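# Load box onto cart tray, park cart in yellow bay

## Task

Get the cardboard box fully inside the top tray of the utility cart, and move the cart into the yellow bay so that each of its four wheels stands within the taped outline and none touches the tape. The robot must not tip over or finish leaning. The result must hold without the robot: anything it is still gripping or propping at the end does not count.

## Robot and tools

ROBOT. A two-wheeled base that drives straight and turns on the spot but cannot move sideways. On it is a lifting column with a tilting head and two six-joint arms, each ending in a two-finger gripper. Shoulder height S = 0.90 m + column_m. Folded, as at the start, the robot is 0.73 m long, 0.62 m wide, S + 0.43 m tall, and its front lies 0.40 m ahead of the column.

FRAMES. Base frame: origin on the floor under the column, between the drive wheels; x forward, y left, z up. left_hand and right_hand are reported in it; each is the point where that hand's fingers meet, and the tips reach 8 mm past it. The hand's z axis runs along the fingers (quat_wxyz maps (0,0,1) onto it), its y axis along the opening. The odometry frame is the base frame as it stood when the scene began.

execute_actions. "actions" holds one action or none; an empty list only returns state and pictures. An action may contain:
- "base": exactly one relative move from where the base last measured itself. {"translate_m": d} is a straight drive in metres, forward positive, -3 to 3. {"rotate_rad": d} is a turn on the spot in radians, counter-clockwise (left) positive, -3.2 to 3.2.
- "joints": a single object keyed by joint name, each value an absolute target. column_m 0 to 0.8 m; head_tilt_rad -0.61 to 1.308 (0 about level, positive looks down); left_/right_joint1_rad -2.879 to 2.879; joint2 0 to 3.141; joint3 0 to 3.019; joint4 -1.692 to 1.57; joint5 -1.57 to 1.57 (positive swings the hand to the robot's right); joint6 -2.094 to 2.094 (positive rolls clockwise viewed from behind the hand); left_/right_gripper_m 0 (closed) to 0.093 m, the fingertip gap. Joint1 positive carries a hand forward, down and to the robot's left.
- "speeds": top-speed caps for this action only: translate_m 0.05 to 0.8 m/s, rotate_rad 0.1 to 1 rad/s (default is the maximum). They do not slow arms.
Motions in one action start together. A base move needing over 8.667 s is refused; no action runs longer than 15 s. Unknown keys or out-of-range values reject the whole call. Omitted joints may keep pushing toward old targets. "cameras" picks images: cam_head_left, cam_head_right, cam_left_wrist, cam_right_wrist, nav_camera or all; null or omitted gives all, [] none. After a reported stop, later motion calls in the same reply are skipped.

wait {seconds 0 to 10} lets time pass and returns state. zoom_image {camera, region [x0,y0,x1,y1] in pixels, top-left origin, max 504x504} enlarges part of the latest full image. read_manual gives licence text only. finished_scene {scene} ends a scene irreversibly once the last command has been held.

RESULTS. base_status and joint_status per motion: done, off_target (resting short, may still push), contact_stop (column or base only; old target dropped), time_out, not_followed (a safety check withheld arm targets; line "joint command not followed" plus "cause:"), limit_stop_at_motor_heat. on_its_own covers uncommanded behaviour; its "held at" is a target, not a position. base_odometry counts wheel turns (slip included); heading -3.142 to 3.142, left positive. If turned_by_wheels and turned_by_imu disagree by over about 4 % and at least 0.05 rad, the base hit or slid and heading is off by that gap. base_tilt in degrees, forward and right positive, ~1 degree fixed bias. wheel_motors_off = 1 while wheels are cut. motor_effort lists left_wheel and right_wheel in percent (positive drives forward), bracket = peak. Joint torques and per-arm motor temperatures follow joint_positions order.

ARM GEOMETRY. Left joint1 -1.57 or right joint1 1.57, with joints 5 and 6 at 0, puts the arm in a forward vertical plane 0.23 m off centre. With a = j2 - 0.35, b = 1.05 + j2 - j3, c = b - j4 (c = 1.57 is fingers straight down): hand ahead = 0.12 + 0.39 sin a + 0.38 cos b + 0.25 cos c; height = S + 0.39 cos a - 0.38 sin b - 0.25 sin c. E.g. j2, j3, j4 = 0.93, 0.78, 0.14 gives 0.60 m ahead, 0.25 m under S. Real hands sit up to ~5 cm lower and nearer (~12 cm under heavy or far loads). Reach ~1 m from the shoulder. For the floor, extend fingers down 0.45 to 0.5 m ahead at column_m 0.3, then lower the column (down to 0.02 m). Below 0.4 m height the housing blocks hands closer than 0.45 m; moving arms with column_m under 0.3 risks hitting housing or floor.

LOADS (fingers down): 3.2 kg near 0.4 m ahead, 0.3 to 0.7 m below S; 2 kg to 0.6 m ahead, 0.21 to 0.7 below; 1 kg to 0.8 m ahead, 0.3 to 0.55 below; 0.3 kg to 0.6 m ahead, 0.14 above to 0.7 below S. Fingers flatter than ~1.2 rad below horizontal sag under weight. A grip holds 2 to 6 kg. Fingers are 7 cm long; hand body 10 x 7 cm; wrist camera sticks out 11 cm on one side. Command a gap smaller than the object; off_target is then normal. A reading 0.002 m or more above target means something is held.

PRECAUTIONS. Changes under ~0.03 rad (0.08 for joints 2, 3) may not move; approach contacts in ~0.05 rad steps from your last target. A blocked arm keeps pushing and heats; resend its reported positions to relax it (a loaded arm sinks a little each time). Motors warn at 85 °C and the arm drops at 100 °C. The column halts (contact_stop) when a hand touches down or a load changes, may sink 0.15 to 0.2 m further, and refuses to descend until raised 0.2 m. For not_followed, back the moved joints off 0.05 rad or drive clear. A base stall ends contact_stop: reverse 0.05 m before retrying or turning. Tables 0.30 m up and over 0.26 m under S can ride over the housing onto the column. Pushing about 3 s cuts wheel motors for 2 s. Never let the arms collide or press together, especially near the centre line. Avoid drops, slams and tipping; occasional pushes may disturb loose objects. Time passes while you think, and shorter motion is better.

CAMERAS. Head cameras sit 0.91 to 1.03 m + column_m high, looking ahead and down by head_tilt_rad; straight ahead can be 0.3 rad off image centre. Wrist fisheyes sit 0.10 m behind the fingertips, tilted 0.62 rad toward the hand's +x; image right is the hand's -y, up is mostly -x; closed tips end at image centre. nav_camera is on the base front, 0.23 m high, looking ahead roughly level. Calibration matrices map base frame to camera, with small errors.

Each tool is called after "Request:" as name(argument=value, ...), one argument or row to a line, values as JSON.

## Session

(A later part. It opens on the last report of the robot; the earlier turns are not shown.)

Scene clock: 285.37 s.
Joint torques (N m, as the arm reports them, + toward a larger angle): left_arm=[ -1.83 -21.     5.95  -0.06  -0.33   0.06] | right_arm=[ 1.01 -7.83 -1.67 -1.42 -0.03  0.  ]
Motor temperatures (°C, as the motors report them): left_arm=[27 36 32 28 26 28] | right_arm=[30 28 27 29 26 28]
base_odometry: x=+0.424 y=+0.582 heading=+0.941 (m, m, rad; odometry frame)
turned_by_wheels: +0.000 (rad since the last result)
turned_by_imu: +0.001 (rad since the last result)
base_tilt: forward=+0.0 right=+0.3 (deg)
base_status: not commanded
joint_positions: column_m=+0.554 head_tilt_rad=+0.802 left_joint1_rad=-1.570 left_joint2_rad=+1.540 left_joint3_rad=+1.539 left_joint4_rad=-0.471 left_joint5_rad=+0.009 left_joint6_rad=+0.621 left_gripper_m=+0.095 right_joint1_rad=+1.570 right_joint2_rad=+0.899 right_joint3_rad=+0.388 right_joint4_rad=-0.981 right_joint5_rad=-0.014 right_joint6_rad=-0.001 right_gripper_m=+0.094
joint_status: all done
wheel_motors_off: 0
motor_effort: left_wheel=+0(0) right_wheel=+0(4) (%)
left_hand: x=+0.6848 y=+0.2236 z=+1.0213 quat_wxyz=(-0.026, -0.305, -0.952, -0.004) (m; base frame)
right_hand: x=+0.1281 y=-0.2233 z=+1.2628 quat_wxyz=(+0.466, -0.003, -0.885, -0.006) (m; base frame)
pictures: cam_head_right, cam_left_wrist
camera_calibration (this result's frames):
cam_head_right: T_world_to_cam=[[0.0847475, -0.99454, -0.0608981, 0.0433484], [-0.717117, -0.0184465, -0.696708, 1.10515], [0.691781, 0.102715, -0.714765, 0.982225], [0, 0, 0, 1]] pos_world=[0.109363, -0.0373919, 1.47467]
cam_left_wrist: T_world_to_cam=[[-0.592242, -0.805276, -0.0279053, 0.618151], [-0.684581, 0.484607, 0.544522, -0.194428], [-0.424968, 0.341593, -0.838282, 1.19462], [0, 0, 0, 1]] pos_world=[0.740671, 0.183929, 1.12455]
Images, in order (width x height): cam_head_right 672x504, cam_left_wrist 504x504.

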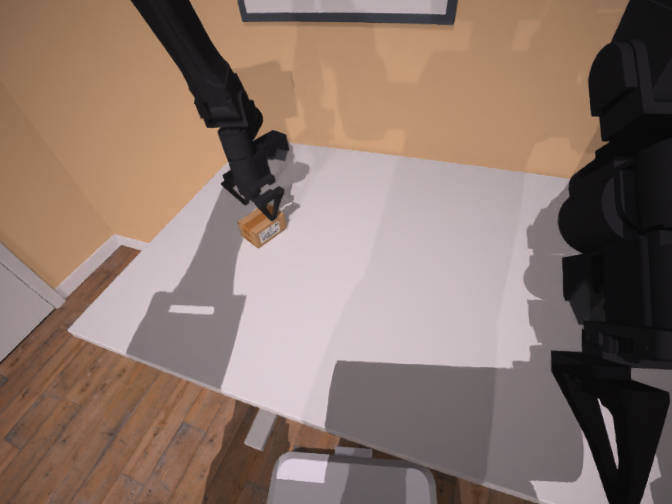

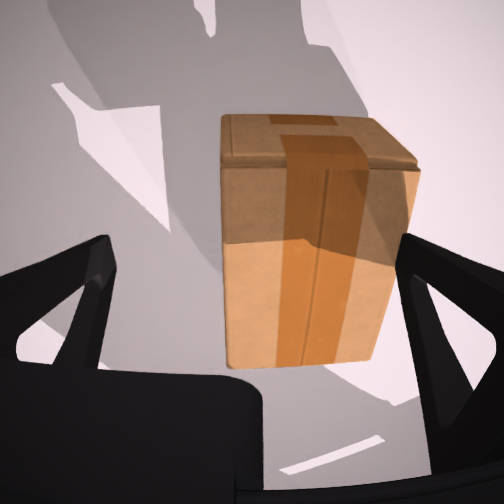

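Request:
execute_actions(
  actions=[
    {"joints": {"column_m": 0.59}},
  ],
  cameras=["cam_head_right", "cam_left_wrist"],
)

Scene clock: 294.60 s.
Joint torques (N m, as the arm reports them, + toward a larger angle): left_arm=[ -1.71 -22.52   5.73  -0.1   -0.07   0.06] | right_arm=[ 1.02 -7.95 -1.5  -1.56 -0.03  0.  ]
Motor temperatures (°C, as the motors report them): left_arm=[27 36 31 28 26 28] | right_arm=[30 28 27 29 26 28]
base_odometry: x=+0.424 y=+0.582 heading=+0.941 (m, m, rad; odometry frame)
turned_by_wheels: +0.000 (rad since the last result)
turned_by_imu: +0.001 (rad since the last result)
base_tilt: forward=+0.1 right=+0.3 (deg)
base_status: not commanded
joint_positions: column_m=+0.590 head_tilt_rad=+0.802 left_joint1_rad=-1.570 left_joint2_rad=+1.559 left_joint3_rad=+1.539 left_joint4_rad=-0.470 left_joint5_rad=+0.002 left_joint6_rad=+0.621 left_gripper_m=+0.095 right_joint1_rad=+1.570 right_joint2_rad=+0.899 right_joint3_rad=+0.388 right_joint4_rad=-0.981 right_joint5_rad=-0.014 right_joint6_rad=-0.001 right_gripper_m=+0.094
joint_status: all done
wheel_motors_off: 0
motor_effort: left_wheel=+0(1) right_wheel=+1(0) (%)
left_hand: x=+0.6769 y=+0.2247 z=+1.0468 quat_wxyz=(-0.016, -0.305, -0.952, -0.004) (m; base frame)
right_hand: x=+0.1281 y=-0.2233 z=+1.2985 quat_wxyz=(+0.466, -0.003, -0.885, -0.006) (m; base frame)
pictures: cam_head_right, cam_left_wrist
camera_calibration (this result's frames):
cam_head_right: T_world_to_cam=[[0.0847473, -0.99454, -0.0608983, 0.0455217], [-0.717119, -0.0184465, -0.696706, 1.13], [0.691779, 0.102715, -0.714767, 1.00773], [0, 0, 0, 1]] pos_world=[0.109362, -0.0373919, 1.51035]
cam_left_wrist: T_world_to_cam=[[-0.592462, -0.805284, -0.0224952, 0.609531], [-0.674818, 0.480838, 0.559835, -0.236092], [-0.44001, 0.346861, -0.828299, 1.21076], [0, 0, 0, 1]] pos_world=[0.734553, 0.1844, 1.14876]
Images, in order (width x height): cam_head_right 672x504, cam_left_wrist 504x504.

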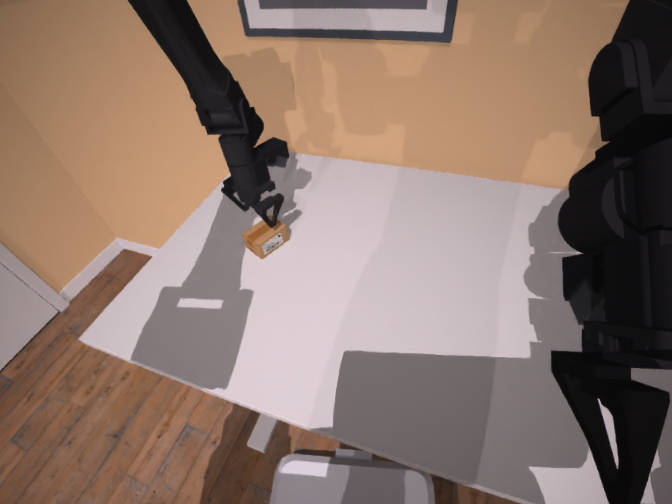

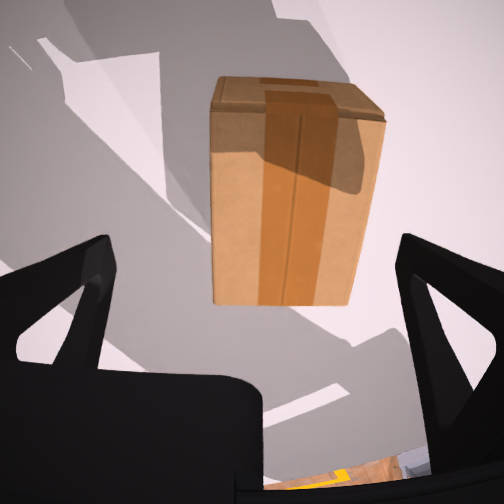

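Request:
execute_actions(
  actions=[
    {"base": {"translate_m": -0.02}, "joints": {"left_joint2_rad": 1.56}},
  ],
  cameras=["cam_left_wrist"],
)

Request:
execute_actions(
  actions=[
    {"joints": {"column_m": 0.565}},
  ],
  cameras=["cam_left_wrist"],
)

Scene clock: 307.20 s.
Joint torques (N m, as the arm reports them, + toward a larger angle): left_arm=[ -1.95 -24.61   5.95  -0.08  -0.06   0.06] | right_arm=[ 1.   -7.73 -1.35 -1.57 -0.03  0.  ]
Motor temperatures (°C, as the motors report them): left_arm=[27 36 31 28 26 28] | right_arm=[30 28 27 29 26 28]
base_odometry: x=+0.412 y=+0.566 heading=+0.941 (m, m, rad; odometry frame)
turned_by_wheels: +0.000 (rad since the last result)
turned_by_imu: +0.001 (rad since the last result)
base_tilt: forward=+0.1 right=+0.2 (deg)
base_status: done
joint_positions: column_m=+0.590 head_tilt_rad=+0.803 left_joint1_rad=-1.570 left_joint2_rad=+1.559 left_joint3_rad=+1.537 left_joint4_rad=-0.470 left_joint5_rad=+0.002 left_joint6_rad=+0.621 left_gripper_m=+0.095 right_joint1_rad=+1.570 right_joint2_rad=+0.898 right_joint3_rad=+0.384 right_joint4_rad=-0.981 right_joint5_rad=-0.014 right_joint6_rad=-0.001 right_gripper_m=+0.094
joint_status: all done
wheel_motors_off: 0
motor_effort: left_wheel=+0(29) right_wheel=-1(27) (%)
left_hand: x=+0.6757 y=+0.2247 z=+1.0463 quat_wxyz=(-0.015, -0.305, -0.952, -0.004) (m; base frame)
right_hand: x=+0.1266 y=-0.2233 z=+1.2992 quat_wxyz=(+0.466, -0.003, -0.885, -0.006) (m; base frame)
pictures: cam_left_wrist
camera_calibration (this result's frames):
cam_left_wrist: T_world_to_cam=[[-0.592495, -0.805285, -0.0215906, 0.607921], [-0.673964, 0.480837, 0.560864, -0.238273], [-0.441274, 0.346861, -0.827626, 1.21005], [0, 0, 0, 1]] pos_world=[0.733568, 0.1844, 1.14824]
Images, in order (width x height): cam_left_wrist 504x504.

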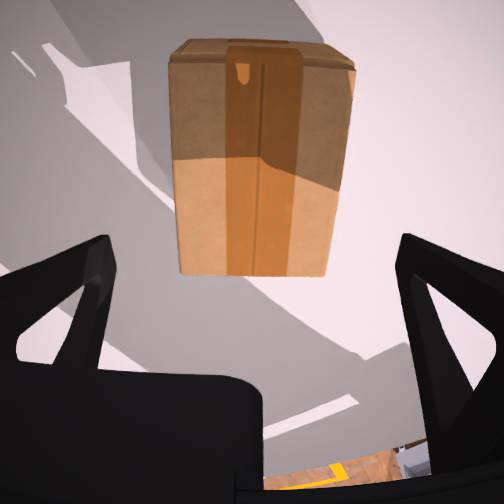

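Scene clock: 308.13 s.
Joint torques (N m, as the arm reports them, + toward a larger angle): left_arm=[ -1.84 -24.86   5.84  -0.11  -0.05   0.06] | right_arm=[ 0.97 -7.48 -1.16 -1.59 -0.03  0.  ]
Motor temperatures (°C, as the motors report them): left_arm=[27 36 31 28 26 28] | right_arm=[30 28 27 29 26 28]
base_odometry: x=+0.412 y=+0.566 heading=+0.941 (m, m, rad; odometry frame)
turned_by_wheels: +0.000 (rad since the last result)
turned_by_imu: +0.000 (rad since the last result)
base_tilt: forward=+0.0 right=+0.2 (deg)
base_status: not commanded
joint_positions: column_m=+0.565 head_tilt_rad=+0.803 left_joint1_rad=-1.570 left_joint2_rad=+1.559 left_joint3_rad=+1.537 left_joint4_rad=-0.470 left_joint5_rad=+0.002 left_joint6_rad=+0.621 left_gripper_m=+0.095 right_joint1_rad=+1.570 right_joint2_rad=+0.898 right_joint3_rad=+0.384 right_joint4_rad=-0.981 right_joint5_rad=-0.014 right_joint6_rad=-0.001 right_gripper_m=+0.094
joint_status: all done
wheel_motors_off: 0
motor_effort: left_wheel=+0(0) right_wheel=+2(4) (%)
left_hand: x=+0.6757 y=+0.2247 z=+1.0215 quat_wxyz=(-0.015, -0.305, -0.952, -0.004) (m; base frame)
right_hand: x=+0.1266 y=-0.2233 z=+1.2743 quat_wxyz=(+0.466, -0.003, -0.885, -0.006) (m; base frame)
pictures: cam_left_wrist
camera_calibration (this result's frames):
cam_left_wrist: T_world_to_cam=[[-0.592495, -0.805285, -0.0215906, 0.607384], [-0.673964, 0.480837, 0.560864, -0.224326], [-0.441274, 0.346861, -0.827626, 1.18947], [0, 0, 0, 1]] pos_world=[0.733568, 0.1844, 1.12337]
Images, in order (width x height): cam_left_wrist 504x504.

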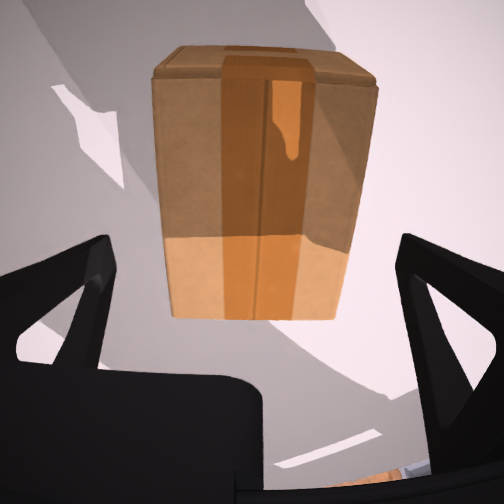

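Request:
execute_actions(
  actions=[
    {"joints": {"column_m": 0.536}},
  ],
  cameras=["cam_left_wrist"],
)

Request:
execute_actions(
  actions=[
    {"joints": {"left_gripper_m": 0.04}},
  ],
  cameras=["cam_left_wrist", "cam_head_right"],
)

Scene clock: 322.37 s.
Joint torques (N m, as the arm reports them, + toward a larger angle): left_arm=[ -1.91 -24.65   5.92  -0.18  -0.05   0.04] | right_arm=[ 1.02 -7.41 -1.3  -1.57 -0.03  0.  ]
Motor temperatures (°C, as the motors report them): left_arm=[27 37 31 28 26 28] | right_arm=[30 28 27 29 26 28]
base_odometry: x=+0.412 y=+0.566 heading=+0.941 (m, m, rad; odometry frame)
turned_by_wheels: +0.000 (rad since the last result)
turned_by_imu: +0.001 (rad since the last result)
base_tilt: forward=+0.2 right=+0.2 (deg)
base_status: not commanded
joint_positions: column_m=+0.536 head_tilt_rad=+0.803 left_joint1_rad=-1.570 left_joint2_rad=+1.559 left_joint3_rad=+1.537 left_joint4_rad=-0.470 left_joint5_rad=+0.002 left_joint6_rad=+0.621 left_gripper_m=+0.095 right_joint1_rad=+1.570 right_joint2_rad=+0.898 right_joint3_rad=+0.384 right_joint4_rad=-0.981 right_joint5_rad=-0.014 right_joint6_rad=-0.001 right_gripper_m=+0.094
joint_status: all done
wheel_motors_off: 0
motor_effort: left_wheel=+0(0) right_wheel=-1(2) (%)
left_hand: x=+0.6757 y=+0.2247 z=+0.9925 quat_wxyz=(-0.015, -0.305, -0.952, -0.004) (m; base frame)
right_hand: x=+0.1266 y=-0.2233 z=+1.2453 quat_wxyz=(+0.466, -0.003, -0.885, -0.006) (m; base frame)
pictures: cam_left_wrist
camera_calibration (this result's frames):
cam_left_wrist: T_world_to_cam=[[-0.592495, -0.805285, -0.0215906, 0.606758], [-0.673964, 0.480837, 0.560864, -0.208077], [-0.441274, 0.346861, -0.827626, 1.1655], [0, 0, 0, 1]] pos_world=[0.733568, 0.1844, 1.0944]
Images, in order (width x height): cam_left_wrist 504x504.

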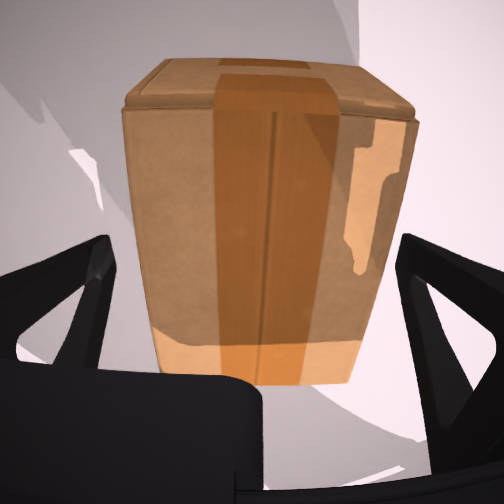

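Scene clock: 322.97 s.
Joint torques (N m, as the arm reports them, + toward a larger angle): left_arm=[ -1.88 -24.89   5.93  -0.13  -0.04   0.06] | right_arm=[ 1.03 -7.4  -1.34 -1.57 -0.03  0.  ]
Motor temperatures (°C, as the motors report them): left_arm=[27 37 31 28 26 28] | right_arm=[30 28 27 29 26 28]
base_odometry: x=+0.412 y=+0.566 heading=+0.941 (m, m, rad; odometry frame)
turned_by_wheels: +0.000 (rad since the last result)
turned_by_imu: +0.000 (rad since the last result)
base_tilt: forward=-0.1 right=+0.3 (deg)
base_status: not commanded
joint_positions: column_m=+0.536 head_tilt_rad=+0.803 left_joint1_rad=-1.570 left_joint2_rad=+1.559 left_joint3_rad=+1.537 left_joint4_rad=-0.470 left_joint5_rad=+0.002 left_joint6_rad=+0.622 left_gripper_m=+0.059 right_joint1_rad=+1.570 right_joint2_rad=+0.898 right_joint3_rad=+0.384 right_joint4_rad=-0.981 right_joint5_rad=-0.014 right_joint6_rad=-0.001 right_gripper_m=+0.094
joint_status: left_gripper_m off_target (ended at +0.059, target +0.040)
wheel_motors_off: 0
motor_effort: left_wheel=+0(0) right_wheel=+2(1) (%)
left_hand: x=+0.6757 y=+0.2248 z=+0.9925 quat_wxyz=(-0.015, -0.306, -0.952, -0.004) (m; base frame)
right_hand: x=+0.1266 y=-0.2233 z=+1.2453 quat_wxyz=(+0.466, -0.003, -0.885, -0.006) (m; base frame)
pictures: cam_head_right, cam_left_wrist
camera_calibration (this result's frames):
cam_head_right: T_world_to_cam=[[0.0847058, -0.99454, -0.0609561, 0.042333], [-0.717595, -0.0184465, -0.696217, 1.09177], [0.691291, 0.102715, -0.715239, 0.969992], [0, 0, 0, 1]] pos_world=[0.109318, -0.0373919, 1.45647]
cam_left_wrist: T_world_to_cam=[[-0.592792, -0.805057, -0.0219077, 0.607275], [-0.673786, 0.480865, 0.561053, -0.208422], [-0.441145, 0.347349, -0.82749, 1.16514], [0, 0, 0, 1]] pos_world=[0.733553, 0.184404, 1.09438]
Images, in order (width x height): cam_head_right 672x504, cam_left_wrist 504x504.

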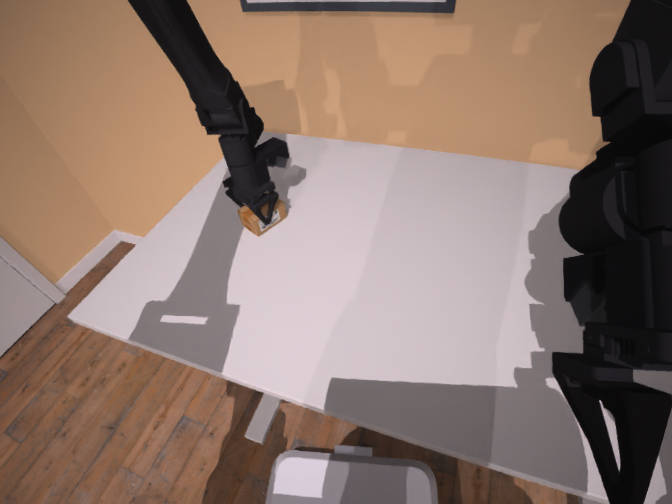

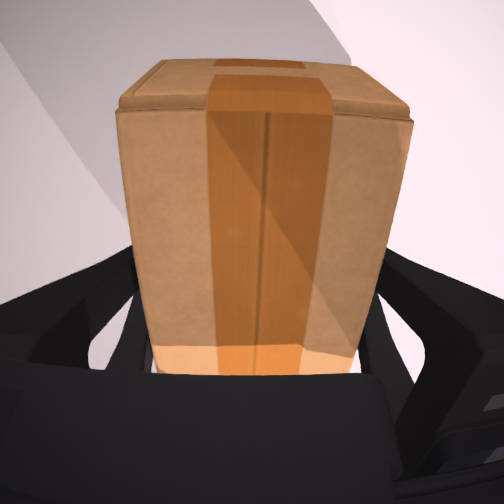

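Request:
execute_actions(
  actions=[
    {"joints": {"column_m": 0.58}},
  ],
  cameras=["cam_head_right"],
)

Scene clock: 328.77 s.
Joint torques (N m, as the arm reports them, + toward a larger angle): left_arm=[ -1.71 -24.7    5.89  -0.12  -0.03   0.05] | right_arm=[ 1.04 -7.38 -1.24 -1.59 -0.03  0.  ]
Motor temperatures (°C, as the motors report them): left_arm=[27 37 31 28 26 28] | right_arm=[30 28 27 29 26 28]
base_odometry: x=+0.412 y=+0.566 heading=+0.941 (m, m, rad; odometry frame)
turned_by_wheels: +0.000 (rad since the last result)
turned_by_imu: +0.001 (rad since the last result)
base_tilt: forward=-0.1 right=+0.1 (deg)
base_status: not commanded
joint_positions: column_m=+0.580 head_tilt_rad=+0.803 left_joint1_rad=-1.570 left_joint2_rad=+1.559 left_joint3_rad=+1.537 left_joint4_rad=-0.470 left_joint5_rad=+0.002 left_joint6_rad=+0.622 left_gripper_m=+0.059 right_joint1_rad=+1.570 right_joint2_rad=+0.898 right_joint3_rad=+0.384 right_joint4_rad=-0.981 right_joint5_rad=-0.014 right_joint6_rad=-0.001 right_gripper_m=+0.094
joint_status: all done
wheel_motors_off: 0
motor_effort: left_wheel=+0(0) right_wheel=+2(1) (%)
left_hand: x=+0.6757 y=+0.2248 z=+1.0363 quat_wxyz=(-0.015, -0.306, -0.952, -0.004) (m; base frame)
right_hand: x=+0.1266 y=-0.2233 z=+1.2891 quat_wxyz=(+0.466, -0.003, -0.885, -0.006) (m; base frame)
pictures: cam_head_right
camera_calibration (this result's frames):
cam_head_right: T_world_to_cam=[[0.0847058, -0.99454, -0.0609561, 0.045005], [-0.717595, -0.0184465, -0.696217, 1.12229], [0.691291, 0.102715, -0.715239, 1.00134], [0, 0, 0, 1]] pos_world=[0.109318, -0.0373919, 1.5003]
Images, in order (width x height): cam_head_right 672x504.

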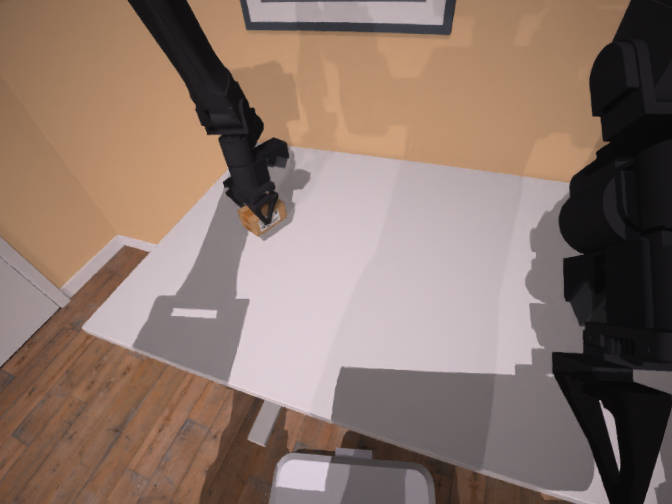

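Request:
execute_actions(
  actions=[
    {"base": {"rotate_rad": 0.113}},
  ],
  cameras=["cam_head_right", "cam_right_wrist"],
)

Scene clock: 449.80 s.
Joint torques (N m, as the arm reports them, + toward a larger angle): left_arm=[ -2.26 -24.8    5.97  -0.16   0.03   0.05] | right_arm=[ 1.   -7.48 -1.39 -1.52 -0.03  0.  ]
Motor temperatures (°C, as the motors report them): left_arm=[27 40 32 28 26 28] | right_arm=[30 28 27 29 26 28]
base_odometry: x=+0.412 y=+0.566 heading=+1.053 (m, m, rad; odometry frame)
turned_by_wheels: +0.112 (rad since the last result)
turned_by_imu: +0.109 (rad since the last result)
base_tilt: forward=+0.0 right=+0.2 (deg)
base_status: done
joint_positions: column_m=+0.580 head_tilt_rad=+0.803 left_joint1_rad=-1.570 left_joint2_rad=+1.559 left_joint3_rad=+1.537 left_joint4_rad=-0.470 left_joint5_rad=+0.000 left_joint6_rad=+0.622 left_gripper_m=+0.059 right_joint1_rad=+1.570 right_joint2_rad=+0.898 right_joint3_rad=+0.384 right_joint4_rad=-0.981 right_joint5_rad=-0.014 right_joint6_rad=-0.001 right_gripper_m=+0.094
joint_status: not commanded
wheel_motors_off: 0
motor_effort: left_wheel=-1(42) right_wheel=-1(36) (%)
left_hand: x=+0.6757 y=+0.2253 z=+1.0363 quat_wxyz=(-0.015, -0.306, -0.952, -0.005) (m; base frame)
right_hand: x=+0.1266 y=-0.2233 z=+1.2891 quat_wxyz=(+0.466, -0.003, -0.885, -0.006) (m; base frame)
pictures: cam_head_right, cam_right_wrist
camera_calibration (this result's frames):
cam_head_right: T_world_to_cam=[[0.0847058, -0.99454, -0.0609561, 0.045005], [-0.717595, -0.0184465, -0.696217, 1.12229], [0.691291, 0.102715, -0.715239, 1.00134], [0, 0, 0, 1]] pos_world=[0.109318, -0.0373919, 1.5003]
cam_right_wrist: T_world_to_cam=[[-0.0072136, -0.999973, 0.00151814, -0.228126], [0.0122632, 0.0014296, 0.999924, -1.28757], [-0.999899, 0.00723166, 0.0122525, 0.234133], [0, 0, 0, 1]] pos_world=[0.248253, -0.227972, 1.28495]
Images, in order (width x height): cam_head_right 672x504, cam_right_wrist 504x504.

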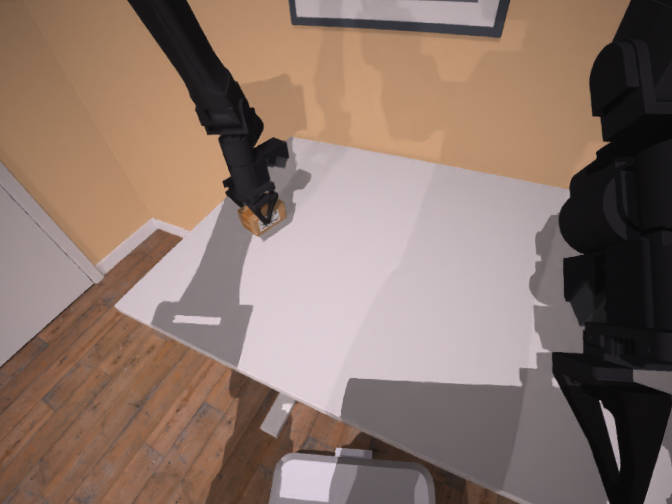

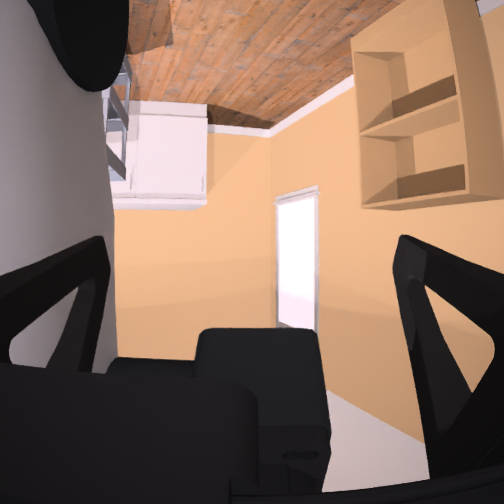

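Request:
execute_actions(
  actions=[
    {"base": {"translate_m": -2.0}, "joints": {"left_joint6_rad": 0.0}},
  ],
  cameras=["cam_head_left", "cam_right_wrist"],
)

Scene clock: 470.67 s.
Joint torques (N m, as the arm reports them, + toward a larger angle): left_arm=[ -1.73 -24.56   6.01  -0.17  -0.02  -0.14] | right_arm=[ 1.02 -7.24 -1.19 -1.61 -0.03  0.  ]
Motor temperatures (°C, as the motors report them): left_arm=[27 40 32 28 26 28] | right_arm=[30 28 27 29 26 28]
base_odometry: x=-0.578 y=-1.172 heading=+1.054 (m, m, rad; odometry frame)
turned_by_wheels: +0.001 (rad since the last result)
turned_by_imu: +0.001 (rad since the last result)
base_tilt: forward=+0.0 right=+0.3 (deg)
base_status: done
joint_positions: column_m=+0.580 head_tilt_rad=+0.803 left_joint1_rad=-1.570 left_joint2_rad=+1.559 left_joint3_rad=+1.535 left_joint4_rad=-0.469 left_joint5_rad=+0.000 left_joint6_rad=+0.010 left_gripper_m=+0.059 right_joint1_rad=+1.570 right_joint2_rad=+0.898 right_joint3_rad=+0.384 right_joint4_rad=-0.981 right_joint5_rad=-0.014 right_joint6_rad=-0.001 right_gripper_m=+0.094
joint_status: all done
wheel_motors_off: 0
motor_effort: left_wheel=+2(59) right_wheel=-5(54) (%)
left_hand: x=+0.6749 y=+0.2253 z=+1.0360 quat_wxyz=(-0.015, -0.005, -1.000, +0.000) (m; base frame)
right_hand: x=+0.1264 y=-0.2233 z=+1.2892 quat_wxyz=(+0.467, -0.003, -0.884, -0.006) (m; base frame)
pictures: cam_head_left, cam_right_wrist
camera_calibration (this result's frames):
cam_head_left: T_world_to_cam=[[0.0836401, -0.994684, -0.0600688, 0.124464], [-0.726496, -0.0196078, -0.686891, 1.11418], [0.682061, 0.101091, -0.724274, 1.02264], [0, 0, 0, 1]] pos_world=[0.101536, 0.0422683, 1.51347]
cam_right_wrist: T_world_to_cam=[[-0.00721334, -0.999973, 0.00152071, -0.228131], [0.0126446, 0.00142941, 0.999919, -1.28769], [-0.999894, 0.00723198, 0.012634, 0.233441], [0, 0, 0, 1]] pos_world=[0.248053, -0.227972, 1.28498]
Images, in order (width x height): cam_head_left 672x504, cam_right_wrist 504x504.

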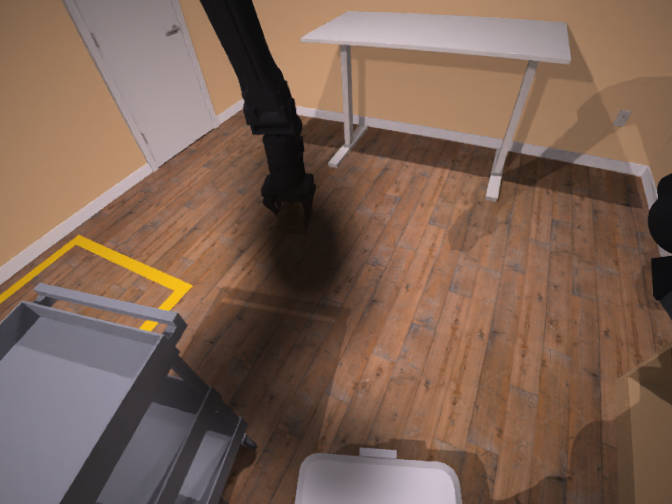

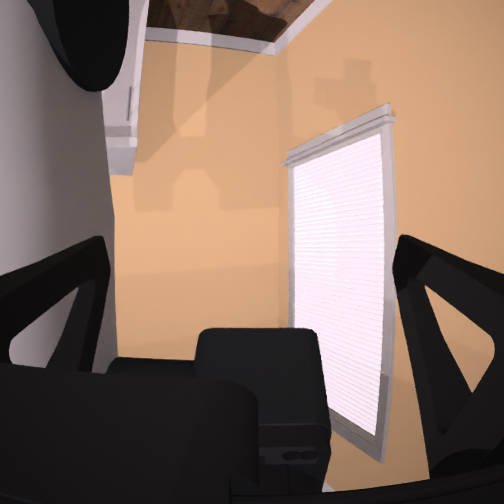

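Request:
execute_actions(
  actions=[
    {"base": {"rotate_rad": 1.42}, "joints": {"head_tilt_rad": 0.95}},
  ],
  cameras=["cam_head_left", "cam_head_right", "cam_left_wrist", "nav_camera"],
)

Scene clock: 483.50 s.
Joint torques (N m, as the arm reports them, + toward a larger angle): left_arm=[ -1.74 -24.99   6.11  -0.13  -0.02  -0.14] | right_arm=[ 1.07 -7.59 -1.27 -1.56 -0.03  0.  ]
Motor temperatures (°C, as the motors report them): left_arm=[27 40 32 28 26 28] | right_arm=[30 28 27 29 26 28]
base_odometry: x=-0.578 y=-1.172 heading=+2.473 (m, m, rad; odometry frame)
turned_by_wheels: +1.420 (rad since the last result)
turned_by_imu: +1.397 (rad since the last result)
base_tilt: forward=+0.0 right=+0.3 (deg)
base_status: done
joint_positions: column_m=+0.580 head_tilt_rad=+0.950 left_joint1_rad=-1.569 left_joint2_rad=+1.559 left_joint3_rad=+1.535 left_joint4_rad=-0.469 left_joint5_rad=+0.000 left_joint6_rad=+0.010 left_gripper_m=+0.059 right_joint1_rad=+1.570 right_joint2_rad=+0.898 right_joint3_rad=+0.384 right_joint4_rad=-0.981 right_joint5_rad=-0.014 right_joint6_rad=-0.001 right_gripper_m=+0.094
joint_status: all done
wheel_motors_off: 0
motor_effort: left_wheel=+0(41) right_wheel=-1(47) (%)
left_hand: x=+0.6749 y=+0.2258 z=+1.0360 quat_wxyz=(-0.015, -0.004, -1.000, -0.001) (m; base frame)
right_hand: x=+0.1264 y=-0.2233 z=+1.2892 quat_wxyz=(+0.467, -0.003, -0.884, -0.006) (m; base frame)
pictures: cam_head_left, cam_head_right, cam_left_wrist, nav_camera
camera_calibration (this result's frames):
cam_head_left: T_world_to_cam=[[0.0739196, -0.994684, -0.0716926, 0.143151], [-0.819432, -0.0196078, -0.572841, 0.940242], [0.56839, 0.101091, -0.816525, 1.17278], [0, 0, 0, 1]] pos_world=[0.0932854, 0.0422683, 1.50648]
cam_head_right: T_world_to_cam=[[0.0748432, -0.99454, -0.0727269, 0.0639299], [-0.811997, -0.0184465, -0.58337, 0.950305], [0.578843, 0.102715, -0.808944, 1.1537], [0, 0, 0, 1]] pos_world=[0.0990497, -0.0373919, 1.49231]
cam_left_wrist: T_world_to_cam=[[-0.0224172, -0.999731, -0.005929, 0.251043], [-0.830022, 0.0153053, 0.55752, -0.0196459], [-0.55728, 0.0174192, -0.830142, 1.3561], [0, 0, 0, 1]] pos_world=[0.745048, 0.227653, 1.1382]
Images, in order (width x height): cam_head_left 672x504, cam_head_right 672x504, cam_left_wrist 504x504, nav_camera 672x504.

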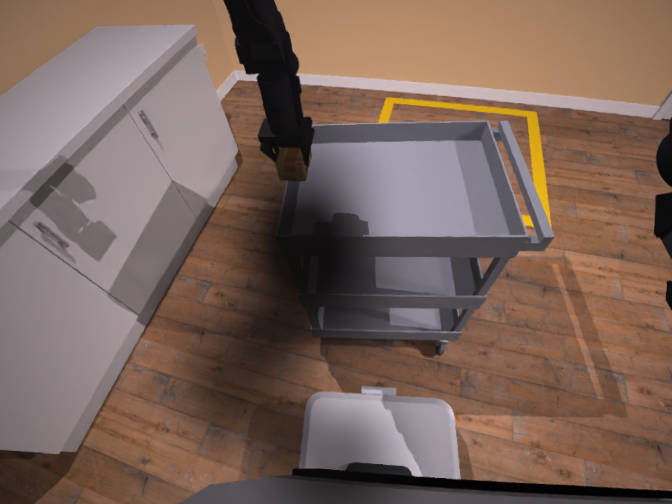

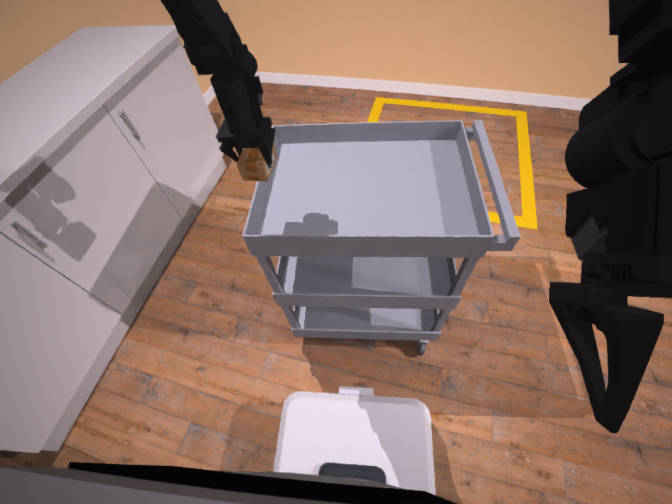

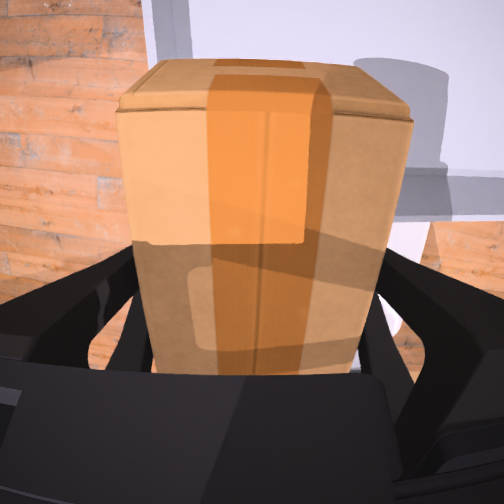

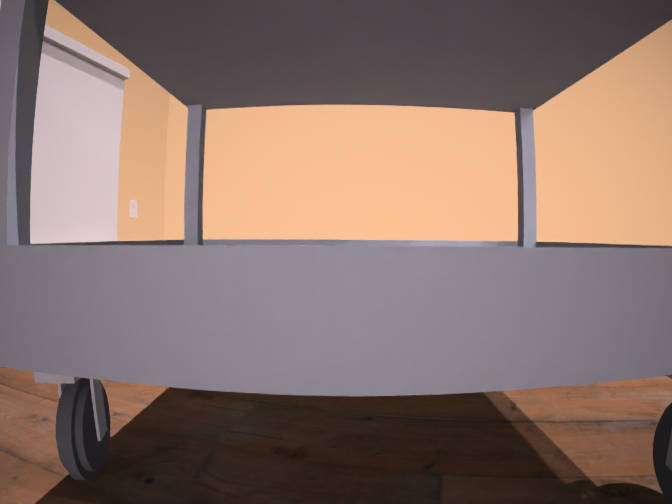

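Request:
zoom_image(
  camera="cam_head_right",
  region=[230, 100, 540, 370],
)

Region (230, 100, 540, 370) of cam_head_right's 672x504 image, scaled by 1.626, with more detail than that image has; it fills the top 439 rows of this view, and the rest is white.

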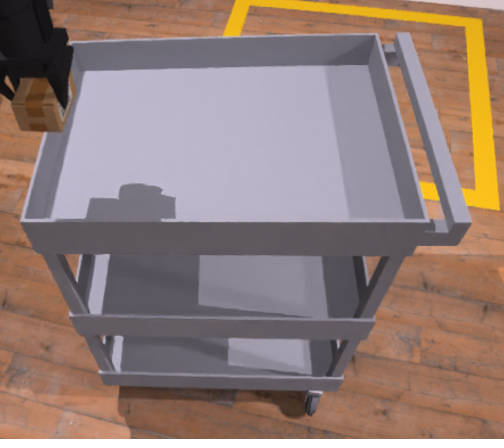

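Request:
execute_actions(
  actions=[
    {"base": {"rotate_rad": -0.22}, "joints": {"column_m": 0.42, "right_joint1_rad": 1.571, "right_joint2_rad": 1.12, "right_joint3_rad": 1.31, "right_joint4_rad": -0.70, "right_joint5_rad": 0.0, "right_joint6_rad": 1.53}},
  ],
  cameras=["cam_head_left", "cam_head_right", "cam_left_wrist", "cam_right_wrist"],
)

Scene clock: 554.87 s.
Joint torques (N m, as the arm reports them, + toward a larger angle): left_arm=[ -1.62 -24.86   6.06  -0.16  -0.03  -0.14] | right_arm=[  0.91 -20.29   7.79   0.14   0.09   0.07]
Motor temperatures (°C, as the motors report them): left_arm=[27 41 32 28 26 28] | right_arm=[30 29 28 29 26 28]
base_odometry: x=-0.578 y=-1.172 heading=+2.254 (m, m, rad; odometry frame)
turned_by_wheels: -0.220 (rad since the last result)
turned_by_imu: -0.217 (rad since the last result)
base_tilt: forward=-0.1 right=+0.2 (deg)
base_status: done
joint_positions: column_m=+0.420 head_tilt_rad=+0.950 left_joint1_rad=-1.572 left_joint2_rad=+1.559 left_joint3_rad=+1.535 left_joint4_rad=-0.469 left_joint5_rad=+0.000 left_joint6_rad=+0.010 left_gripper_m=+0.059 right_joint1_rad=+1.570 right_joint2_rad=+1.115 right_joint3_rad=+1.292 right_joint4_rad=-0.700 right_joint5_rad=-0.001 right_joint6_rad=+1.524 right_gripper_m=+0.094
joint_status: all done
wheel_motors_off: 0
motor_effort: left_wheel=+2(21) right_wheel=+0(20) (%)
left_hand: x=+0.6749 y=+0.2235 z=+0.8762 quat_wxyz=(-0.015, -0.005, -1.000, +0.001) (m; base frame)
right_hand: x=+0.6378 y=-0.2258 z=+1.0607 quat_wxyz=(+0.000, -0.690, -0.723, +0.000) (m; base frame)
pictures: cam_head_left, cam_head_right, cam_left_wrist, cam_right_wrist
camera_calibration (this result's frames):
cam_head_left: T_world_to_cam=[[0.0739013, -0.994684, -0.0717115, 0.131718], [-0.819578, -0.0196078, -0.572632, 0.848382], [0.568181, 0.101091, -0.81667, 1.04247], [0, 0, 0, 1]] pos_world=[0.0932702, 0.0422683, 1.34661]
cam_head_right: T_world_to_cam=[[0.0748246, -0.99454, -0.0727461, 0.0523318], [-0.812146, -0.0184465, -0.583163, 0.856765], [0.578637, 0.102715, -0.809092, 1.0246], [0, 0, 0, 1]] pos_world=[0.0990309, -0.0373919, 1.33244]
cam_left_wrist: T_world_to_cam=[[-0.0241216, -0.999703, -0.00333771, 0.246687], [-0.829994, 0.0181654, 0.557477, 0.0688911], [-0.557251, 0.0162175, -0.830186, 1.22372], [0, 0, 0, 1]] pos_world=[0.745051, 0.225517, 0.978335]
cam_right_wrist: T_world_to_cam=[[-0.999103, -0.0415643, 0.00804112, 0.615483], [-0.0293938, 0.817759, 0.57481, -0.403617], [-0.0304673, 0.574059, -0.818247, 1.13869], [0, 0, 0, 1]] pos_world=[0.63776, -0.298035, 1.15879]
Images, in order (width x height): cam_head_left 672x504, cam_head_right 672x504, cam_left_wrist 504x504, cam_right_wrist 504x504.

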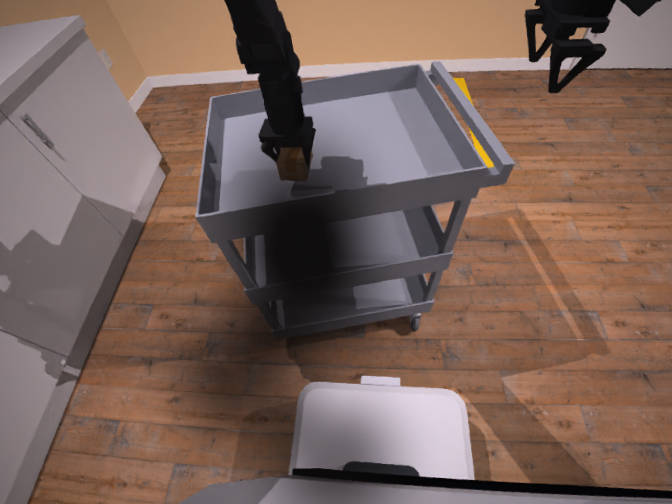

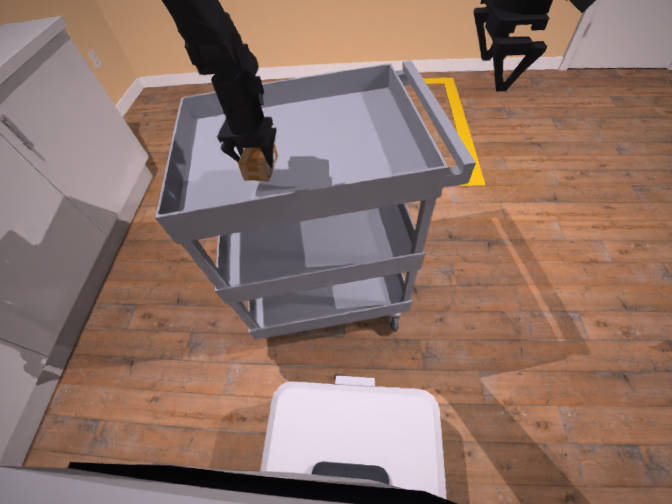

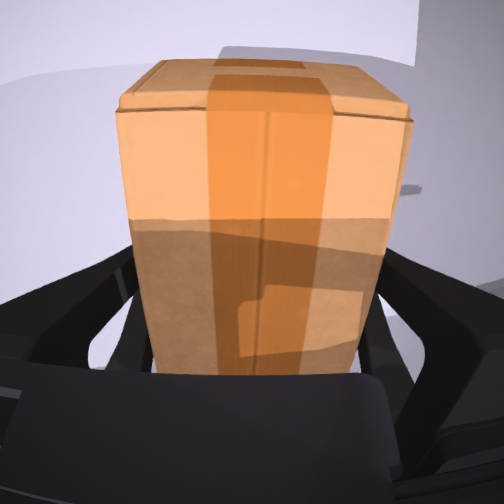

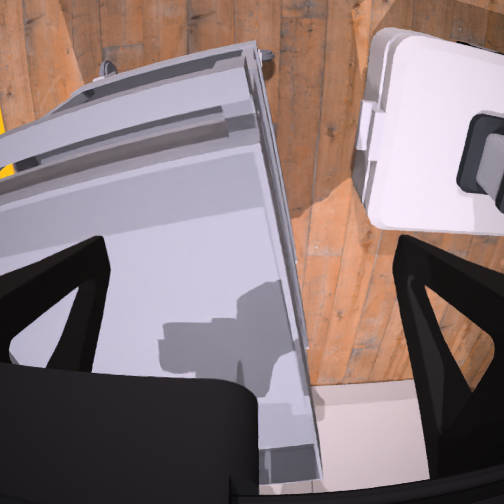

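Request:
execute_actions(
  actions=[
    {"joints": {"column_m": 0.39}},
  ],
  cameras=["cam_head_right", "cam_left_wrist"],
)

Scene clock: 573.37 s.
Joint torques (N m, as the arm reports them, + toward a larger angle): left_arm=[ -1.57 -24.59   6.02  -0.16  -0.02  -0.14] | right_arm=[  0.89 -20.58   7.76   0.15   0.09   0.08]
Motor temperatures (°C, as the motors report them): left_arm=[27 41 32 28 26 28] | right_arm=[30 30 29 29 26 28]
base_odometry: x=-0.578 y=-1.172 heading=+2.254 (m, m, rad; odometry frame)
turned_by_wheels: +0.000 (rad since the last result)
turned_by_imu: +0.001 (rad since the last result)
base_tilt: forward=+0.1 right=+0.3 (deg)
base_status: not commanded
joint_positions: column_m=+0.390 head_tilt_rad=+0.950 left_joint1_rad=-1.572 left_joint2_rad=+1.559 left_joint3_rad=+1.535 left_joint4_rad=-0.469 left_joint5_rad=+0.000 left_joint6_rad=+0.010 left_gripper_m=+0.059 right_joint1_rad=+1.570 right_joint2_rad=+1.115 right_joint3_rad=+1.292 right_joint4_rad=-0.700 right_joint5_rad=-0.001 right_joint6_rad=+1.524 right_gripper_m=+0.094
joint_status: all done
wheel_motors_off: 0
motor_effort: left_wheel=+4(4) right_wheel=-4(6) (%)
left_hand: x=+0.6749 y=+0.2235 z=+0.8462 quat_wxyz=(-0.015, -0.005, -1.000, +0.001) (m; base frame)
right_hand: x=+0.6378 y=-0.2258 z=+1.0307 quat_wxyz=(+0.000, -0.690, -0.723, +0.000) (m; base frame)
pictures: cam_head_right, cam_left_wrist
camera_calibration (this result's frames):
cam_head_right: T_world_to_cam=[[0.0748221, -0.99454, -0.0727487, 0.0501531], [-0.812166, -0.0184465, -0.583134, 0.839231], [0.578608, 0.102715, -0.809112, 1.00036], [0, 0, 0, 1]] pos_world=[0.0990283, -0.0373919, 1.30243]
cam_left_wrist: T_world_to_cam=[[-0.0241216, -0.999703, -0.00333771, 0.246587], [-0.829994, 0.0181654, 0.557477, 0.0856162], [-0.557251, 0.0162175, -0.830186, 1.19882], [0, 0, 0, 1]] pos_world=[0.745051, 0.225517, 0.948334]
Images, in order (width x height): cam_head_right 672x504, cam_left_wrist 504x504.

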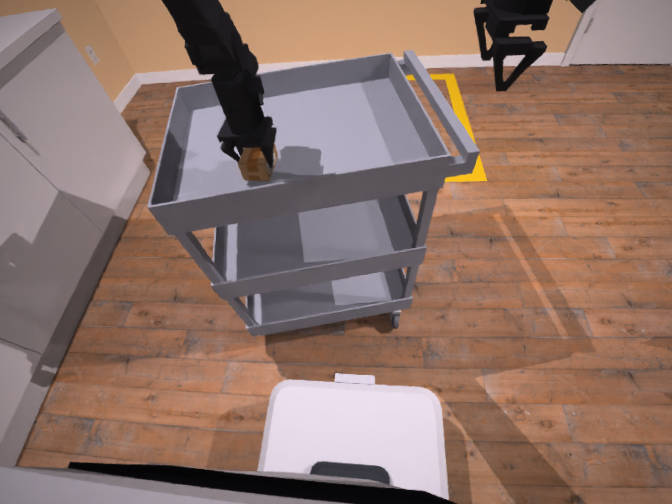

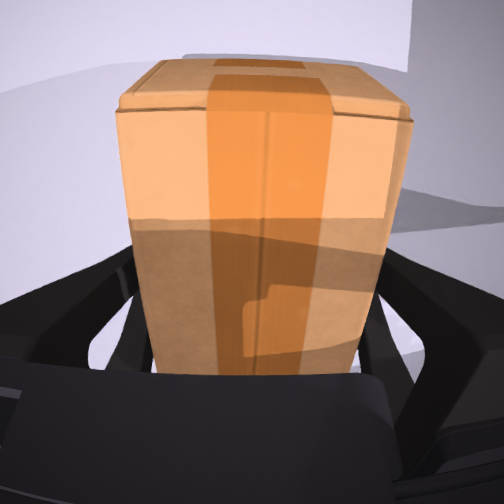

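Request:
execute_actions(
  actions=[
    {"joints": {"column_m": 0.38}},
  ],
  cameras=["cam_left_wrist"],
)

Scene clock: 578.53 s.
Joint torques (N m, as the arm reports them, + toward a larger angle): left_arm=[ -1.57 -24.82   6.06  -0.15  -0.03  -0.14] | right_arm=[  0.97 -21.27   7.86   0.14   0.09   0.08]
Motor temperatures (°C, as the motors report them): left_arm=[27 41 32 28 26 28] | right_arm=[30 30 30 29 26 28]
base_odometry: x=-0.578 y=-1.172 heading=+2.254 (m, m, rad; odometry frame)
turned_by_wheels: +0.000 (rad since the last result)
turned_by_imu: +0.001 (rad since the last result)
base_tilt: forward=+0.1 right=+0.2 (deg)
base_status: not commanded
joint_positions: column_m=+0.380 head_tilt_rad=+0.950 left_joint1_rad=-1.572 left_joint2_rad=+1.559 left_joint3_rad=+1.535 left_joint4_rad=-0.469 left_joint5_rad=+0.000 left_joint6_rad=+0.010 left_gripper_m=+0.059 right_joint1_rad=+1.570 right_joint2_rad=+1.116 right_joint3_rad=+1.292 right_joint4_rad=-0.700 right_joint5_rad=-0.001 right_joint6_rad=+1.524 right_gripper_m=+0.094
joint_status: all done
wheel_motors_off: 0
motor_effort: left_wheel=+4(5) right_wheel=-3(4) (%)
left_hand: x=+0.6749 y=+0.2235 z=+0.8362 quat_wxyz=(-0.015, -0.005, -1.000, +0.001) (m; base frame)
right_hand: x=+0.6376 y=-0.2258 z=+1.0203 quat_wxyz=(+0.000, -0.690, -0.723, +0.000) (m; base frame)
pictures: cam_left_wrist
camera_calibration (this result's frames):
cam_left_wrist: T_world_to_cam=[[-0.0241334, -0.999704, -0.00295652, 0.246177], [-0.829993, 0.0183878, 0.55747, 0.0911477], [-0.557251, 0.0159075, -0.830192, 1.19059], [0, 0, 0, 1]] pos_world=[0.745051, 0.225489, 0.938333]
Images, in order (width x height): cam_left_wrist 504x504.

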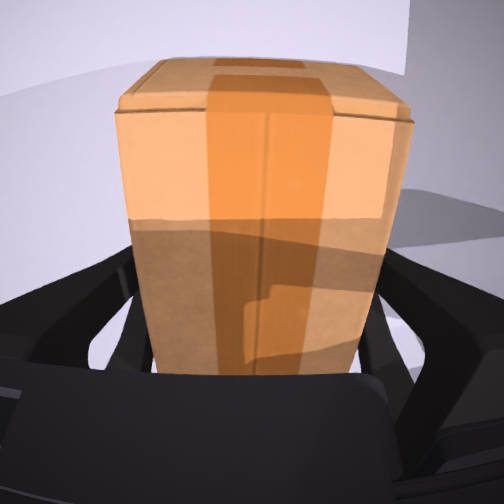

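The box is within a few millimetres of the tray floor. Releasing.

Request:
execute_actions(
  actions=[
    {"joints": {"left_gripper_m": 0.093}},
  ],
  cameras=["cam_left_wrist"],
)

Request:
execute_actions(
  actions=[
    {"joints": {"column_m": 0.46, "left_joint2_rad": 1.47}},
  ],
  cameras=["cam_head_right", "cam_left_wrist"],
)

Scene clock: 586.17 s.
Joint torques (N m, as the arm reports them, + toward a larger angle): left_arm=[ -1.71 -24.75   6.16  -0.14  -0.03  -0.15] | right_arm=[  0.95 -20.46   7.78   0.14   0.09   0.07]
Motor temperatures (°C, as the motors report them): left_arm=[27 41 32 28 26 28] | right_arm=[30 30 30 29 26 28]
base_odometry: x=-0.578 y=-1.172 heading=+2.254 (m, m, rad; odometry frame)
turned_by_wheels: +0.000 (rad since the last result)
turned_by_imu: +0.001 (rad since the last result)
base_tilt: forward=-0.1 right=+0.3 (deg)
base_status: not commanded
joint_positions: column_m=+0.380 head_tilt_rad=+0.950 left_joint1_rad=-1.572 left_joint2_rad=+1.559 left_joint3_rad=+1.535 left_joint4_rad=-0.469 left_joint5_rad=+0.000 left_joint6_rad=+0.010 left_gripper_m=+0.093 right_joint1_rad=+1.570 right_joint2_rad=+1.116 right_joint3_rad=+1.292 right_joint4_rad=-0.700 right_joint5_rad=-0.001 right_joint6_rad=+1.524 right_gripper_m=+0.094
joint_status: all done
wheel_motors_off: 0
motor_effort: left_wheel=+4(5) right_wheel=-5(3) (%)
left_hand: x=+0.6749 y=+0.2235 z=+0.8362 quat_wxyz=(-0.015, -0.005, -1.000, +0.001) (m; base frame)
right_hand: x=+0.6376 y=-0.2258 z=+1.0203 quat_wxyz=(+0.000, -0.690, -0.723, +0.000) (m; base frame)
pictures: cam_left_wrist
camera_calibration (this result's frames):
cam_left_wrist: T_world_to_cam=[[-0.0241334, -0.999704, -0.00295652, 0.246177], [-0.829993, 0.0183878, 0.55747, 0.0911477], [-0.557251, 0.0159075, -0.830192, 1.19059], [0, 0, 0, 1]] pos_world=[0.745051, 0.225489, 0.938333]
Images, in order (width x height): cam_left_wrist 504x504.

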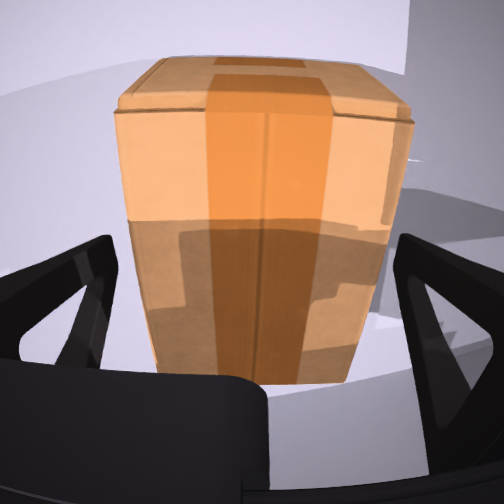

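Scene clock: 587.80 s.
Joint torques (N m, as the arm reports them, + toward a larger angle): left_arm=[ -1.63 -26.36   6.94  -0.03  -0.04  -0.13] | right_arm=[  0.98 -20.45   7.99   0.15   0.09   0.07]
Motor temperatures (°C, as the motors report them): left_arm=[27 42 32 28 26 28] | right_arm=[30 30 30 29 26 28]
base_odometry: x=-0.578 y=-1.172 heading=+2.254 (m, m, rad; odometry frame)
turned_by_wheels: +0.000 (rad since the last result)
turned_by_imu: +0.000 (rad since the last result)
base_tilt: forward=+0.1 right=+0.3 (deg)
base_status: not commanded
joint_positions: column_m=+0.460 head_tilt_rad=+0.950 left_joint1_rad=-1.572 left_joint2_rad=+1.482 left_joint3_rad=+1.534 left_joint4_rad=-0.469 left_joint5_rad=+0.000 left_joint6_rad=+0.010 left_gripper_m=+0.093 right_joint1_rad=+1.570 right_joint2_rad=+1.116 right_joint3_rad=+1.292 right_joint4_rad=-0.700 right_joint5_rad=-0.001 right_joint6_rad=+1.524 right_gripper_m=+0.094
joint_status: all done
wheel_motors_off: 0
motor_effort: left_wheel=+5(5) right_wheel=-8(4) (%)
left_hand: x=+0.7072 y=+0.2235 z=+0.9596 quat_wxyz=(-0.054, -0.005, -0.999, +0.001) (m; base frame)
right_hand: x=+0.6376 y=-0.2258 z=+1.1002 quat_wxyz=(+0.000, -0.690, -0.723, +0.000) (m; base frame)
pictures: cam_head_right, cam_left_wrist
camera_calibration (this result's frames):
cam_head_right: T_world_to_cam=[[0.0748115, -0.99454, -0.0727596, 0.0552517], [-0.812251, -0.0184465, -0.583016, 0.879803], [0.57849, 0.102715, -0.809196, 1.05701], [0, 0, 0, 1]] pos_world=[0.0990176, -0.0373919, 1.37229]
cam_left_wrist: T_world_to_cam=[[-0.0237415, -0.999707, -0.00472676, 0.248776], [-0.870071, 0.0183338, 0.492585, 0.139758], [-0.492354, 0.0158073, -0.870252, 1.3036], [0, 0, 0, 1]] pos_world=[0.76934, 0.225534, 1.0668]
Images, in order (width x height): cam_head_right 672x504, cam_left_wrist 504x504.

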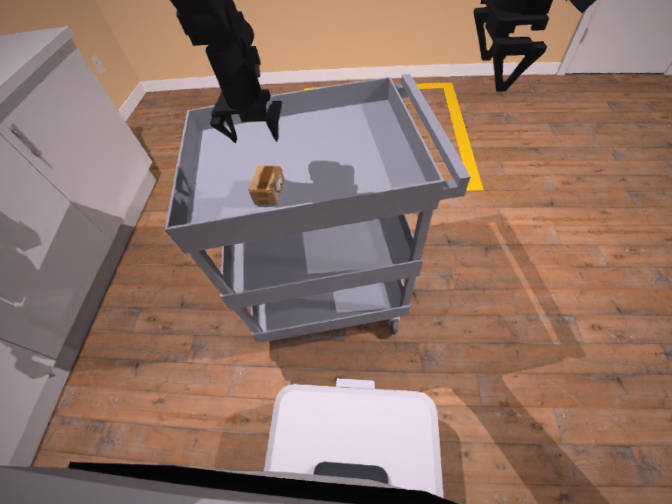

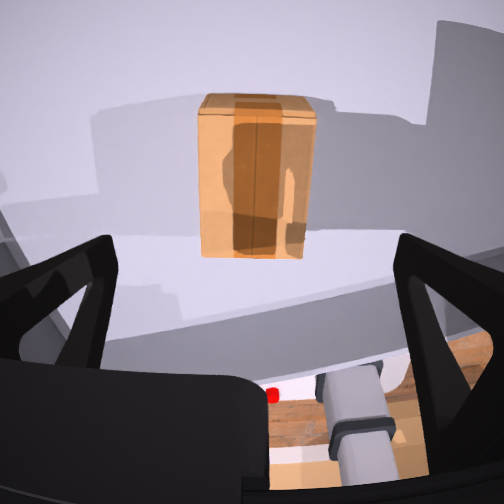

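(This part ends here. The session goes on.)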